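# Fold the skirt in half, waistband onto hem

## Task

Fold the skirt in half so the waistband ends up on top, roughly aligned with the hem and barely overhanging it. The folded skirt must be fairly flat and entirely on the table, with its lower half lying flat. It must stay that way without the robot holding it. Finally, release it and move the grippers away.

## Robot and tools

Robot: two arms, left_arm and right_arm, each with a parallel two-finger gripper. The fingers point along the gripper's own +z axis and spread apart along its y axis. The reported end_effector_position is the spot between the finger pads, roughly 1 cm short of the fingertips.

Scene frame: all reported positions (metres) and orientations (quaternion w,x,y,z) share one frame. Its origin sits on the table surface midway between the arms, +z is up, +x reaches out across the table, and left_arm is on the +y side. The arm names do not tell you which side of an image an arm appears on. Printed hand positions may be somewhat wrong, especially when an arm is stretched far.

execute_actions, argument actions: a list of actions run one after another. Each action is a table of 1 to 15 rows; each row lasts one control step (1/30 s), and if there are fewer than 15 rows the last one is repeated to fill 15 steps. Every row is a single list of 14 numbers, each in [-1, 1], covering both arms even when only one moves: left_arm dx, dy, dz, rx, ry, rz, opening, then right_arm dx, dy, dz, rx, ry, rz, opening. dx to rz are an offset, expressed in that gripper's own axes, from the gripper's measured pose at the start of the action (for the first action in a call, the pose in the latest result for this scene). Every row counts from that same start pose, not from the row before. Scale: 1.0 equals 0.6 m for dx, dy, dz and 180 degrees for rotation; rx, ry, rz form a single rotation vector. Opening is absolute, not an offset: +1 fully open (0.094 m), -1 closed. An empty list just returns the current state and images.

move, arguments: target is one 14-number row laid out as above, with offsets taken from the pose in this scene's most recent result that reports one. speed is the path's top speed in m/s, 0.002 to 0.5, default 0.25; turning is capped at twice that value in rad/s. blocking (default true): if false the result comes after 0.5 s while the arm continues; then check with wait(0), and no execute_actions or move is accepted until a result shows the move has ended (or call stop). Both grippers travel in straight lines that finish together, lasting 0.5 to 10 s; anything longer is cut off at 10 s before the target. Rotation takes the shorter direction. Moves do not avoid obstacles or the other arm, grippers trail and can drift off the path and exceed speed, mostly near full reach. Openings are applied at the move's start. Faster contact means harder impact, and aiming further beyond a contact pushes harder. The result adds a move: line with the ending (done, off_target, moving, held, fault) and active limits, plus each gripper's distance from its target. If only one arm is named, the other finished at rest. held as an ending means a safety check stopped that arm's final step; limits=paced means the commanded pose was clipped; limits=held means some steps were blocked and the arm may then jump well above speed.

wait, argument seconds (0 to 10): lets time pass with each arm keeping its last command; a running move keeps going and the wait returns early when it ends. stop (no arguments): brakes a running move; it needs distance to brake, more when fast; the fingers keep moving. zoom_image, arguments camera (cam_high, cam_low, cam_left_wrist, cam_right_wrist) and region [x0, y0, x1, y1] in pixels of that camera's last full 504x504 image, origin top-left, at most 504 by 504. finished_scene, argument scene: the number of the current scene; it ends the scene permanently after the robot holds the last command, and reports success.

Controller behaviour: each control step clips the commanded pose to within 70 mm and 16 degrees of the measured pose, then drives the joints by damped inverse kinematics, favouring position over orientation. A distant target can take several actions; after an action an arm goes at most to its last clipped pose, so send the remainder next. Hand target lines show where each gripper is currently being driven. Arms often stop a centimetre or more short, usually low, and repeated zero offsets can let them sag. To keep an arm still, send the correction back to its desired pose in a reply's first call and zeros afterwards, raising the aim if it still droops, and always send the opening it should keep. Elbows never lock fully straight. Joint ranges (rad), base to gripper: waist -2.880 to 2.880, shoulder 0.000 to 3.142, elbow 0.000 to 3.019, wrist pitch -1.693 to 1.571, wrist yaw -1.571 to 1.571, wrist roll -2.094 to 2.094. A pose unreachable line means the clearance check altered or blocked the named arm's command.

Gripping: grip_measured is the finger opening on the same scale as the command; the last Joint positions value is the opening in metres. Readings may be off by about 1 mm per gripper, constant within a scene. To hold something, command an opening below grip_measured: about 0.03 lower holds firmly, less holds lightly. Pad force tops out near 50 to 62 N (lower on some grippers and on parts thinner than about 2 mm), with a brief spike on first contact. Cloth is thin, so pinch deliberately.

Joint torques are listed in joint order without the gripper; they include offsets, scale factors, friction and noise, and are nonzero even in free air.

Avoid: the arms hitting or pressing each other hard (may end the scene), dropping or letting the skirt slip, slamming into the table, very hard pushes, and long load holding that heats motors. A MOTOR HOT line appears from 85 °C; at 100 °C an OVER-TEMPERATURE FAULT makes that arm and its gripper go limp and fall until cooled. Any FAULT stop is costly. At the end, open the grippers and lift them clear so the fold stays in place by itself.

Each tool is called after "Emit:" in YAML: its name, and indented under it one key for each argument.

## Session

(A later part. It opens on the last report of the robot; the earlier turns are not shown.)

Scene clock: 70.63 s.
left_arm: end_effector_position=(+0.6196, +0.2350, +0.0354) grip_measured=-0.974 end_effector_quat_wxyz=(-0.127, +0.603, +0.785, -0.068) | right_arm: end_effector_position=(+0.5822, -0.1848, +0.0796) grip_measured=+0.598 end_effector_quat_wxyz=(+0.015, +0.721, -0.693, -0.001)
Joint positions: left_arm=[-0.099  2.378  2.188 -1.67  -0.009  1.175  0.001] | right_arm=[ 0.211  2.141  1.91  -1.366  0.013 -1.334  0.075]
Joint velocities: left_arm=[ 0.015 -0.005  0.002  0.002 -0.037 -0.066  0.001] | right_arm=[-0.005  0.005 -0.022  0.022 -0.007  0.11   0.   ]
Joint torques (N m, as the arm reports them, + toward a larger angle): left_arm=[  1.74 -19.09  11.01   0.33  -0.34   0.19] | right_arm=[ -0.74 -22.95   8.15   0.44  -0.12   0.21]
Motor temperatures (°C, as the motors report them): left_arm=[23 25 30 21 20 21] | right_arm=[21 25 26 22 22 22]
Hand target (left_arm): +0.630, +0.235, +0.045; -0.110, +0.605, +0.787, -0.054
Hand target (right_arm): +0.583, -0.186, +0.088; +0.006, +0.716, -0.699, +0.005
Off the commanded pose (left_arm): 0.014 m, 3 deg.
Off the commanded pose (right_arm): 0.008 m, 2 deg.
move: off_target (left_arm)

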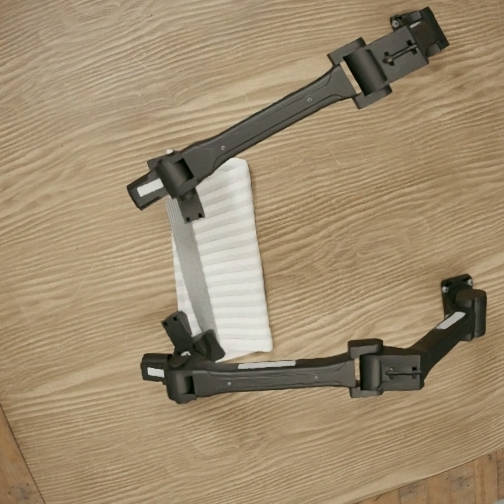

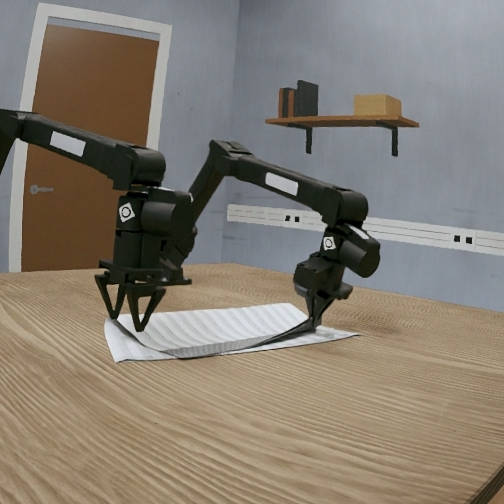

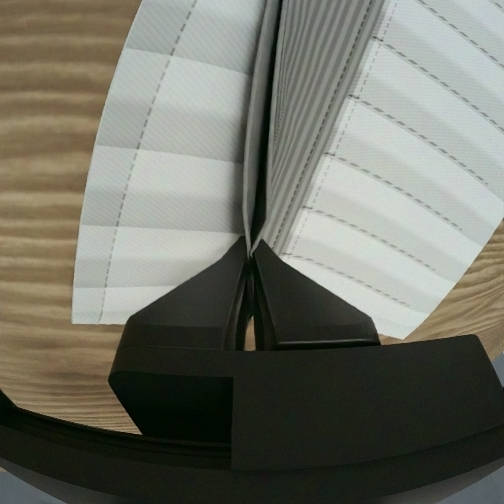

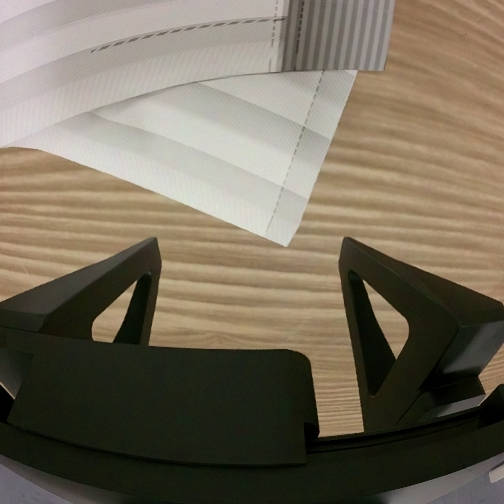

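Emit:
move:
  target: [0,0,-0.06,-0.04,0,0,-1,-0.035,0.015,0.115,0.005,0,0.08,0.1]
  speed: 0.07

Emit:
move:
  target: [-0.1,0.05,-0.03,-0.04,0,0.08,-1,0,0,0.035,0,0,0,0.1]
  speed: 0.08

Scene clock: 75.17 s.
left_arm: end_effector_position=(+0.6231, +0.2409, +0.0409) grip_measured=-0.974 end_effector_quat_wxyz=(-0.114, +0.607, +0.786, -0.039) | right_arm: end_effector_position=(+0.5775, -0.1734, +0.0270) grip_measured=+0.102 end_effector_quat_wxyz=(-0.001, -0.630, +0.777, -0.010)
Joint positions: left_arm=[-0.1    2.337  2.135 -1.607 -0.047  1.175  0.001] | right_arm=[ 0.231  2.16   1.799 -1.204  0.018 -1.066  0.052]
Joint velocities: left_arm=[-0.005 -0.005 -0.012 -0.002 -0.051  0.051  0.   ] | right_arm=[-0.005 -0.024  0.002  0.012 -0.037 -0.022  0.001]
Joint torques (N m, as the arm reports them, + toward a larger angle): left_arm=[  0.77 -21.34   9.18   0.4   -0.39   0.09] | right_arm=[ -0.44 -19.09   7.65   0.53  -0.1    0.17]
Motor temperatures (°C, as the motors report them): left_arm=[23 26 30 21 20 21] | right_arm=[21 25 25 22 22 22]
Hand target (left_arm): +0.629, +0.233, +0.069; -0.090, +0.610, +0.787, -0.019
Hand target (right_arm): +0.571, -0.166, +0.010; -0.009, -0.629, +0.778, -0.006
Off the commanded pose (left_arm): 0.031 m, 4 deg.
Off the commanded pose (right_arm): 0.019 m, 1 deg.
move: off_target (left_arm, right_arm)

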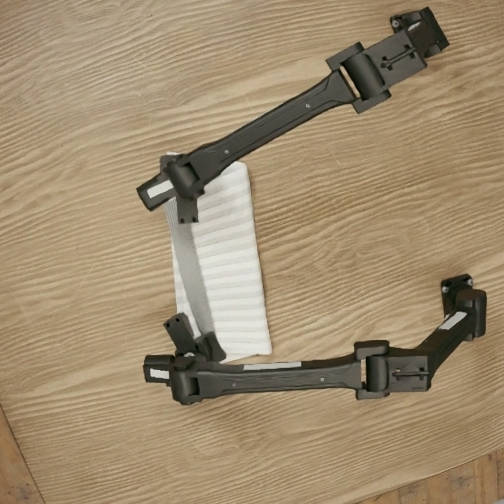

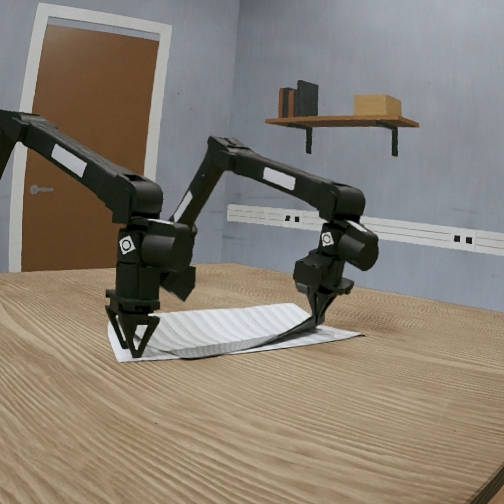

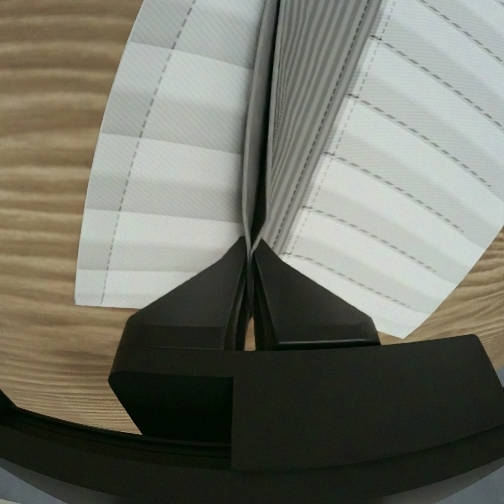

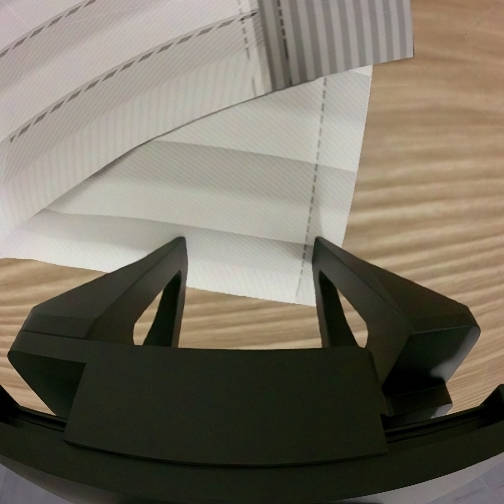

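Scene clock: 77.27 s.
left_arm: end_effector_position=(+0.6499, +0.2042, +0.0412) grip_measured=-0.974 end_effector_quat_wxyz=(-0.091, +0.696, +0.712, -0.019) | right_arm: end_effector_position=(+0.5802, -0.1726, +0.0262) grip_measured=+0.102 end_effector_quat_wxyz=(+0.005, -0.630, +0.777, -0.012)
Joint positions: left_arm=[-0.154  2.394  2.25  -1.599 -0.069  1.353  0.001] | right_arm=[ 0.231  2.16   1.796 -1.189  0.018 -1.066  0.052]
Joint velocities: left_arm=[-0.005 -0.005 -0.012  0.007 -0.007 -0.051  0.   ] | right_arm=[-0.005 -0.015 -0.007 -0.017 -0.037 -0.037 -0.   ]
Joint torques (N m, as the arm reports them, + toward a larger angle): left_arm=[  0.26 -17.02  15.65   0.35  -0.2    0.28] | right_arm=[ -1.04 -19.27   7.06   1.24  -0.11  -0.01]
Motor temperatures (°C, as the motors report them): left_arm=[23 26 30 21 20 21] | right_arm=[21 25 25 22 22 22]
Hand target (left_arm): +0.668, +0.190, +0.045; -0.070, +0.706, +0.704, -0.003
Hand target (right_arm): +0.577, -0.174, +0.006; -0.001, -0.630, +0.777, -0.010
Off the commanded pose (left_arm): 0.025 m, 3 deg.
Off the commanded pose (right_arm): 0.020 m, 1 deg.
move: off_target (left_arm, right_arm)

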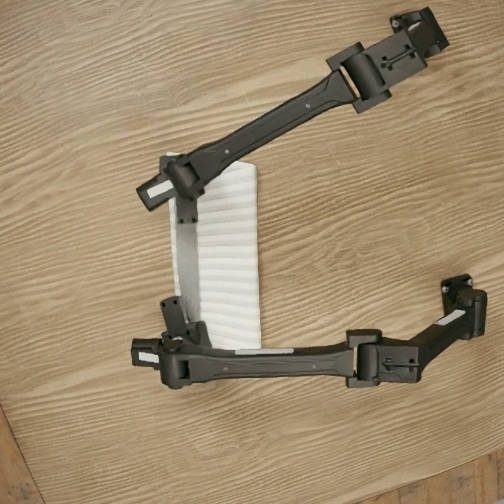

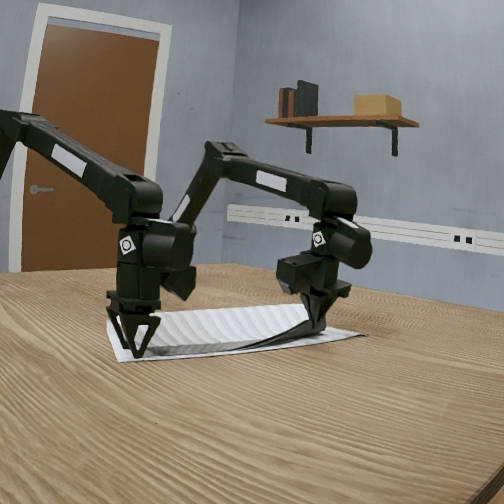

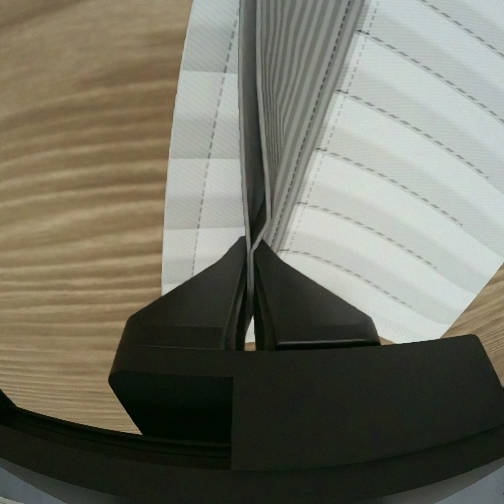

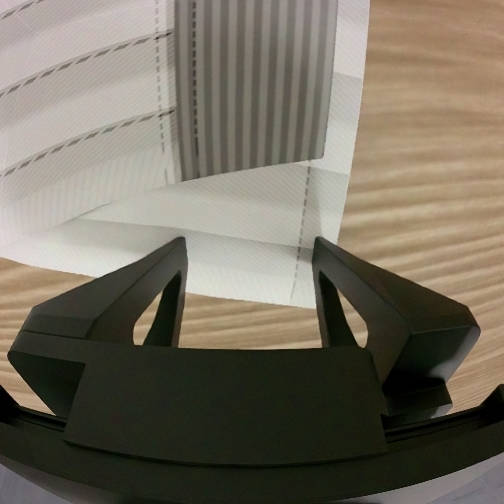

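That aligned it.

Emit:
move:
  target: [0,0.03,-0.1,-0.06,0,0,0.2,0,0,0,0,0,0,0.1]
  speed: 0.1

Emit:
move:
  target: [0.3,-0.35,-0.2,-0.1,0,0,0.2,0.25,0.2,-0.35,0.1,0,0,0.1]

Scene clock: 80.37 s.
left_arm: end_effector_position=(+0.6711, +0.2063, +0.0715) grip_measured=+0.198 end_effector_quat_wxyz=(-0.047, +0.697, +0.715, +0.032) | right_arm: end_effector_position=(+0.5802, -0.1726, +0.0264) grip_measured=+0.102 end_effector_quat_wxyz=(+0.005, -0.630, +0.777, -0.012)
Joint positions: left_arm=[-0.154  2.335  2.229 -1.508 -0.105  1.356  0.056] | right_arm=[ 0.231  2.159  1.796 -1.189  0.018 -1.066  0.052]
Joint velocities: left_arm=[-0.015 -0.005  0.002 -0.002 -0.037 -0.051 -0.001] | right_arm=[-0.015 -0.005 -0.007  0.007 -0.007 -0.037  0.   ]
Joint torques (N m, as the arm reports them, + toward a larger angle): left_arm=[  0.91 -21.07  10.14   0.67  -0.31   0.21] | right_arm=[ -1.15 -20.41   8.32   0.23  -0.08   0.02]
Motor temperatures (°C, as the motors report them): left_arm=[23 26 30 21 20 21] | right_arm=[21 25 25 22 22 22]
Hand target (left_arm): +0.676, +0.199, +0.097; -0.025, +0.702, +0.710, +0.048
Hand target (right_arm): +0.580, -0.173, +0.026; +0.005, -0.630, +0.777, -0.012
Off the commanded pose (left_arm): 0.028 m, 3 deg.
Off the commanded pose (right_arm): 0.000 m, 0 deg.
move: off_target (left_arm)

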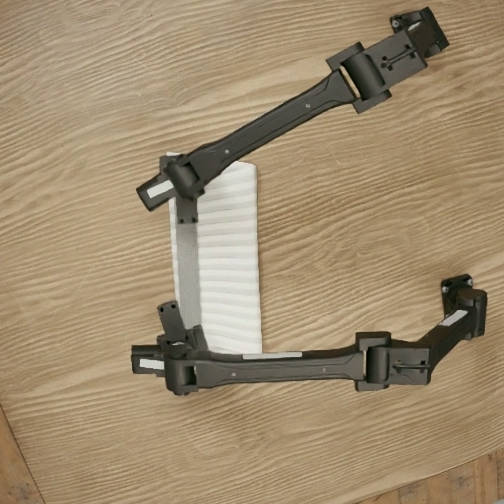

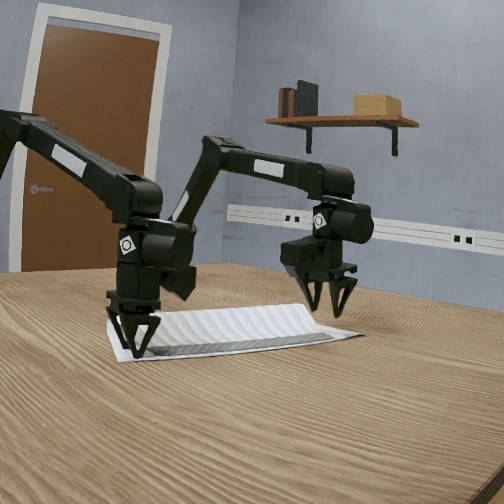

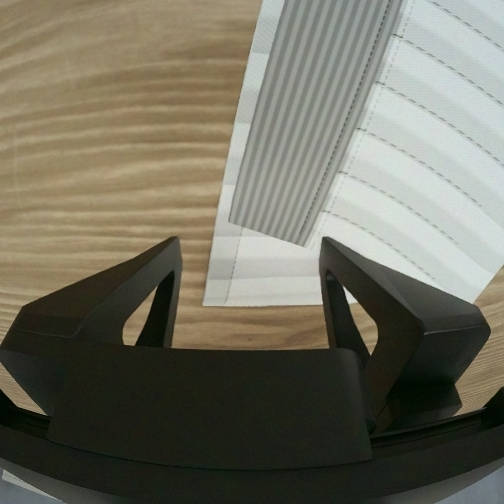

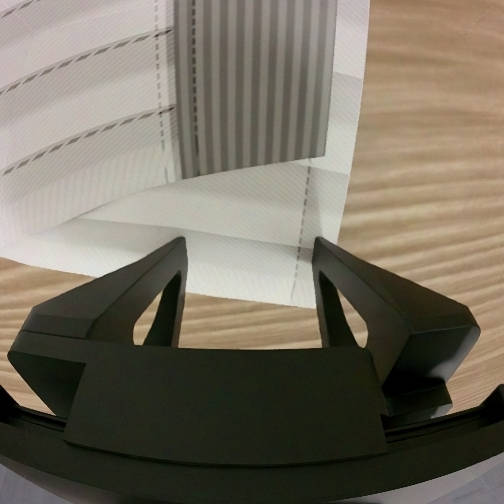

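Scene clock: 82.13 s.
left_arm: end_effector_position=(+0.4551, +0.3630, +0.2104) grip_measured=+0.198 end_effector_quat_wxyz=(+0.055, +0.696, +0.704, +0.135) | right_arm: end_effector_position=(+0.4305, -0.2881, +0.2437) grip_measured=+0.102 end_effector_quat_wxyz=(+0.118, -0.618, +0.765, -0.136)
Joint positions: left_arm=[ 0.089  1.431  1.25  -1.115 -0.099  1.628  0.056] | right_arm=[ 0.131  1.38   1.272 -1.123  0.13  -1.184  0.052]
Joint velocities: left_arm=[-0.005 -0.005 -0.012  0.012  0.022  0.007 -0.   ] | right_arm=[-0.005  0.015  0.002 -0.012 -0.007 -0.037 -0.   ]
Joint torques (N m, as the arm reports them, + toward a larger angle): left_arm=[ 2.14 -9.39 10.38  1.32  0.09  0.24] | right_arm=[ -2.56 -10.15   9.01   0.46   0.02  -0.07]
Motor temperatures (°C, as the motors report them): left_arm=[23 26 30 21 20 21] | right_arm=[21 25 25 22 22 22]
Hand target (left_arm): +0.459, +0.365, +0.213; +0.063, +0.696, +0.701, +0.143
Hand target (right_arm): +0.428, -0.293, +0.236; +0.106, -0.622, +0.765, -0.132
Off the commanded pose (left_arm): 0.007 m, 1 deg.
Off the commanded pose (right_arm): 0.011 m, 2 deg.
move: off_target (right_arm); limits=paced

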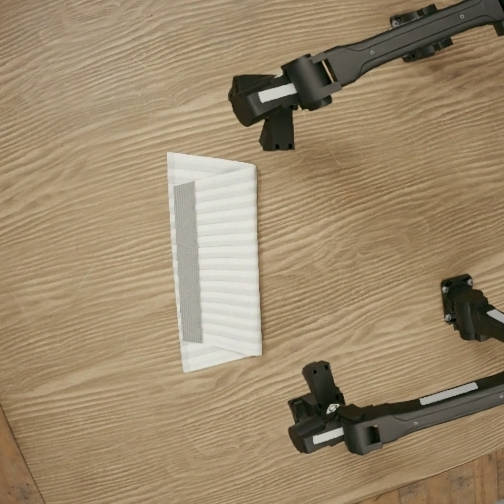

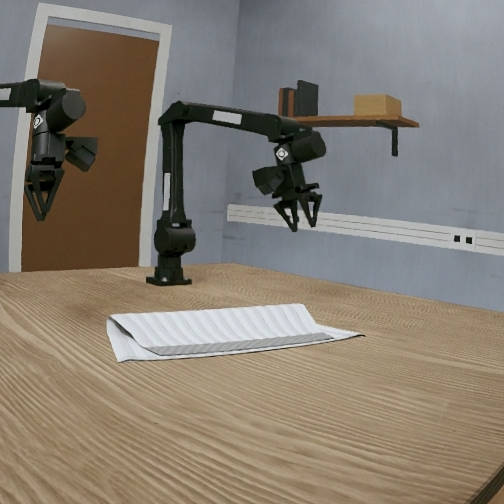

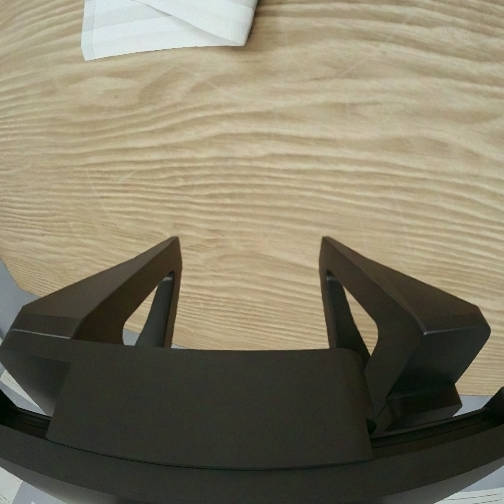

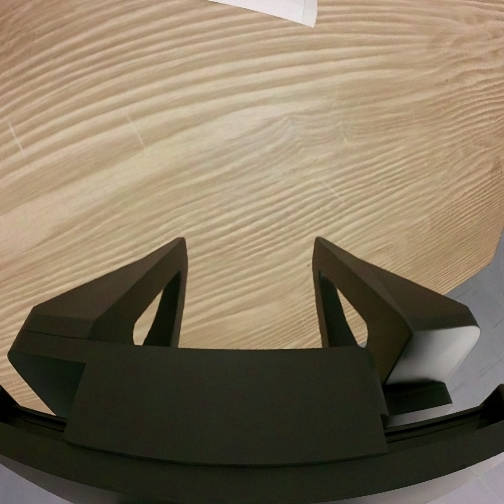

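Emit:
finished_scene:
  scene: 1

The scene is finished: the task was done.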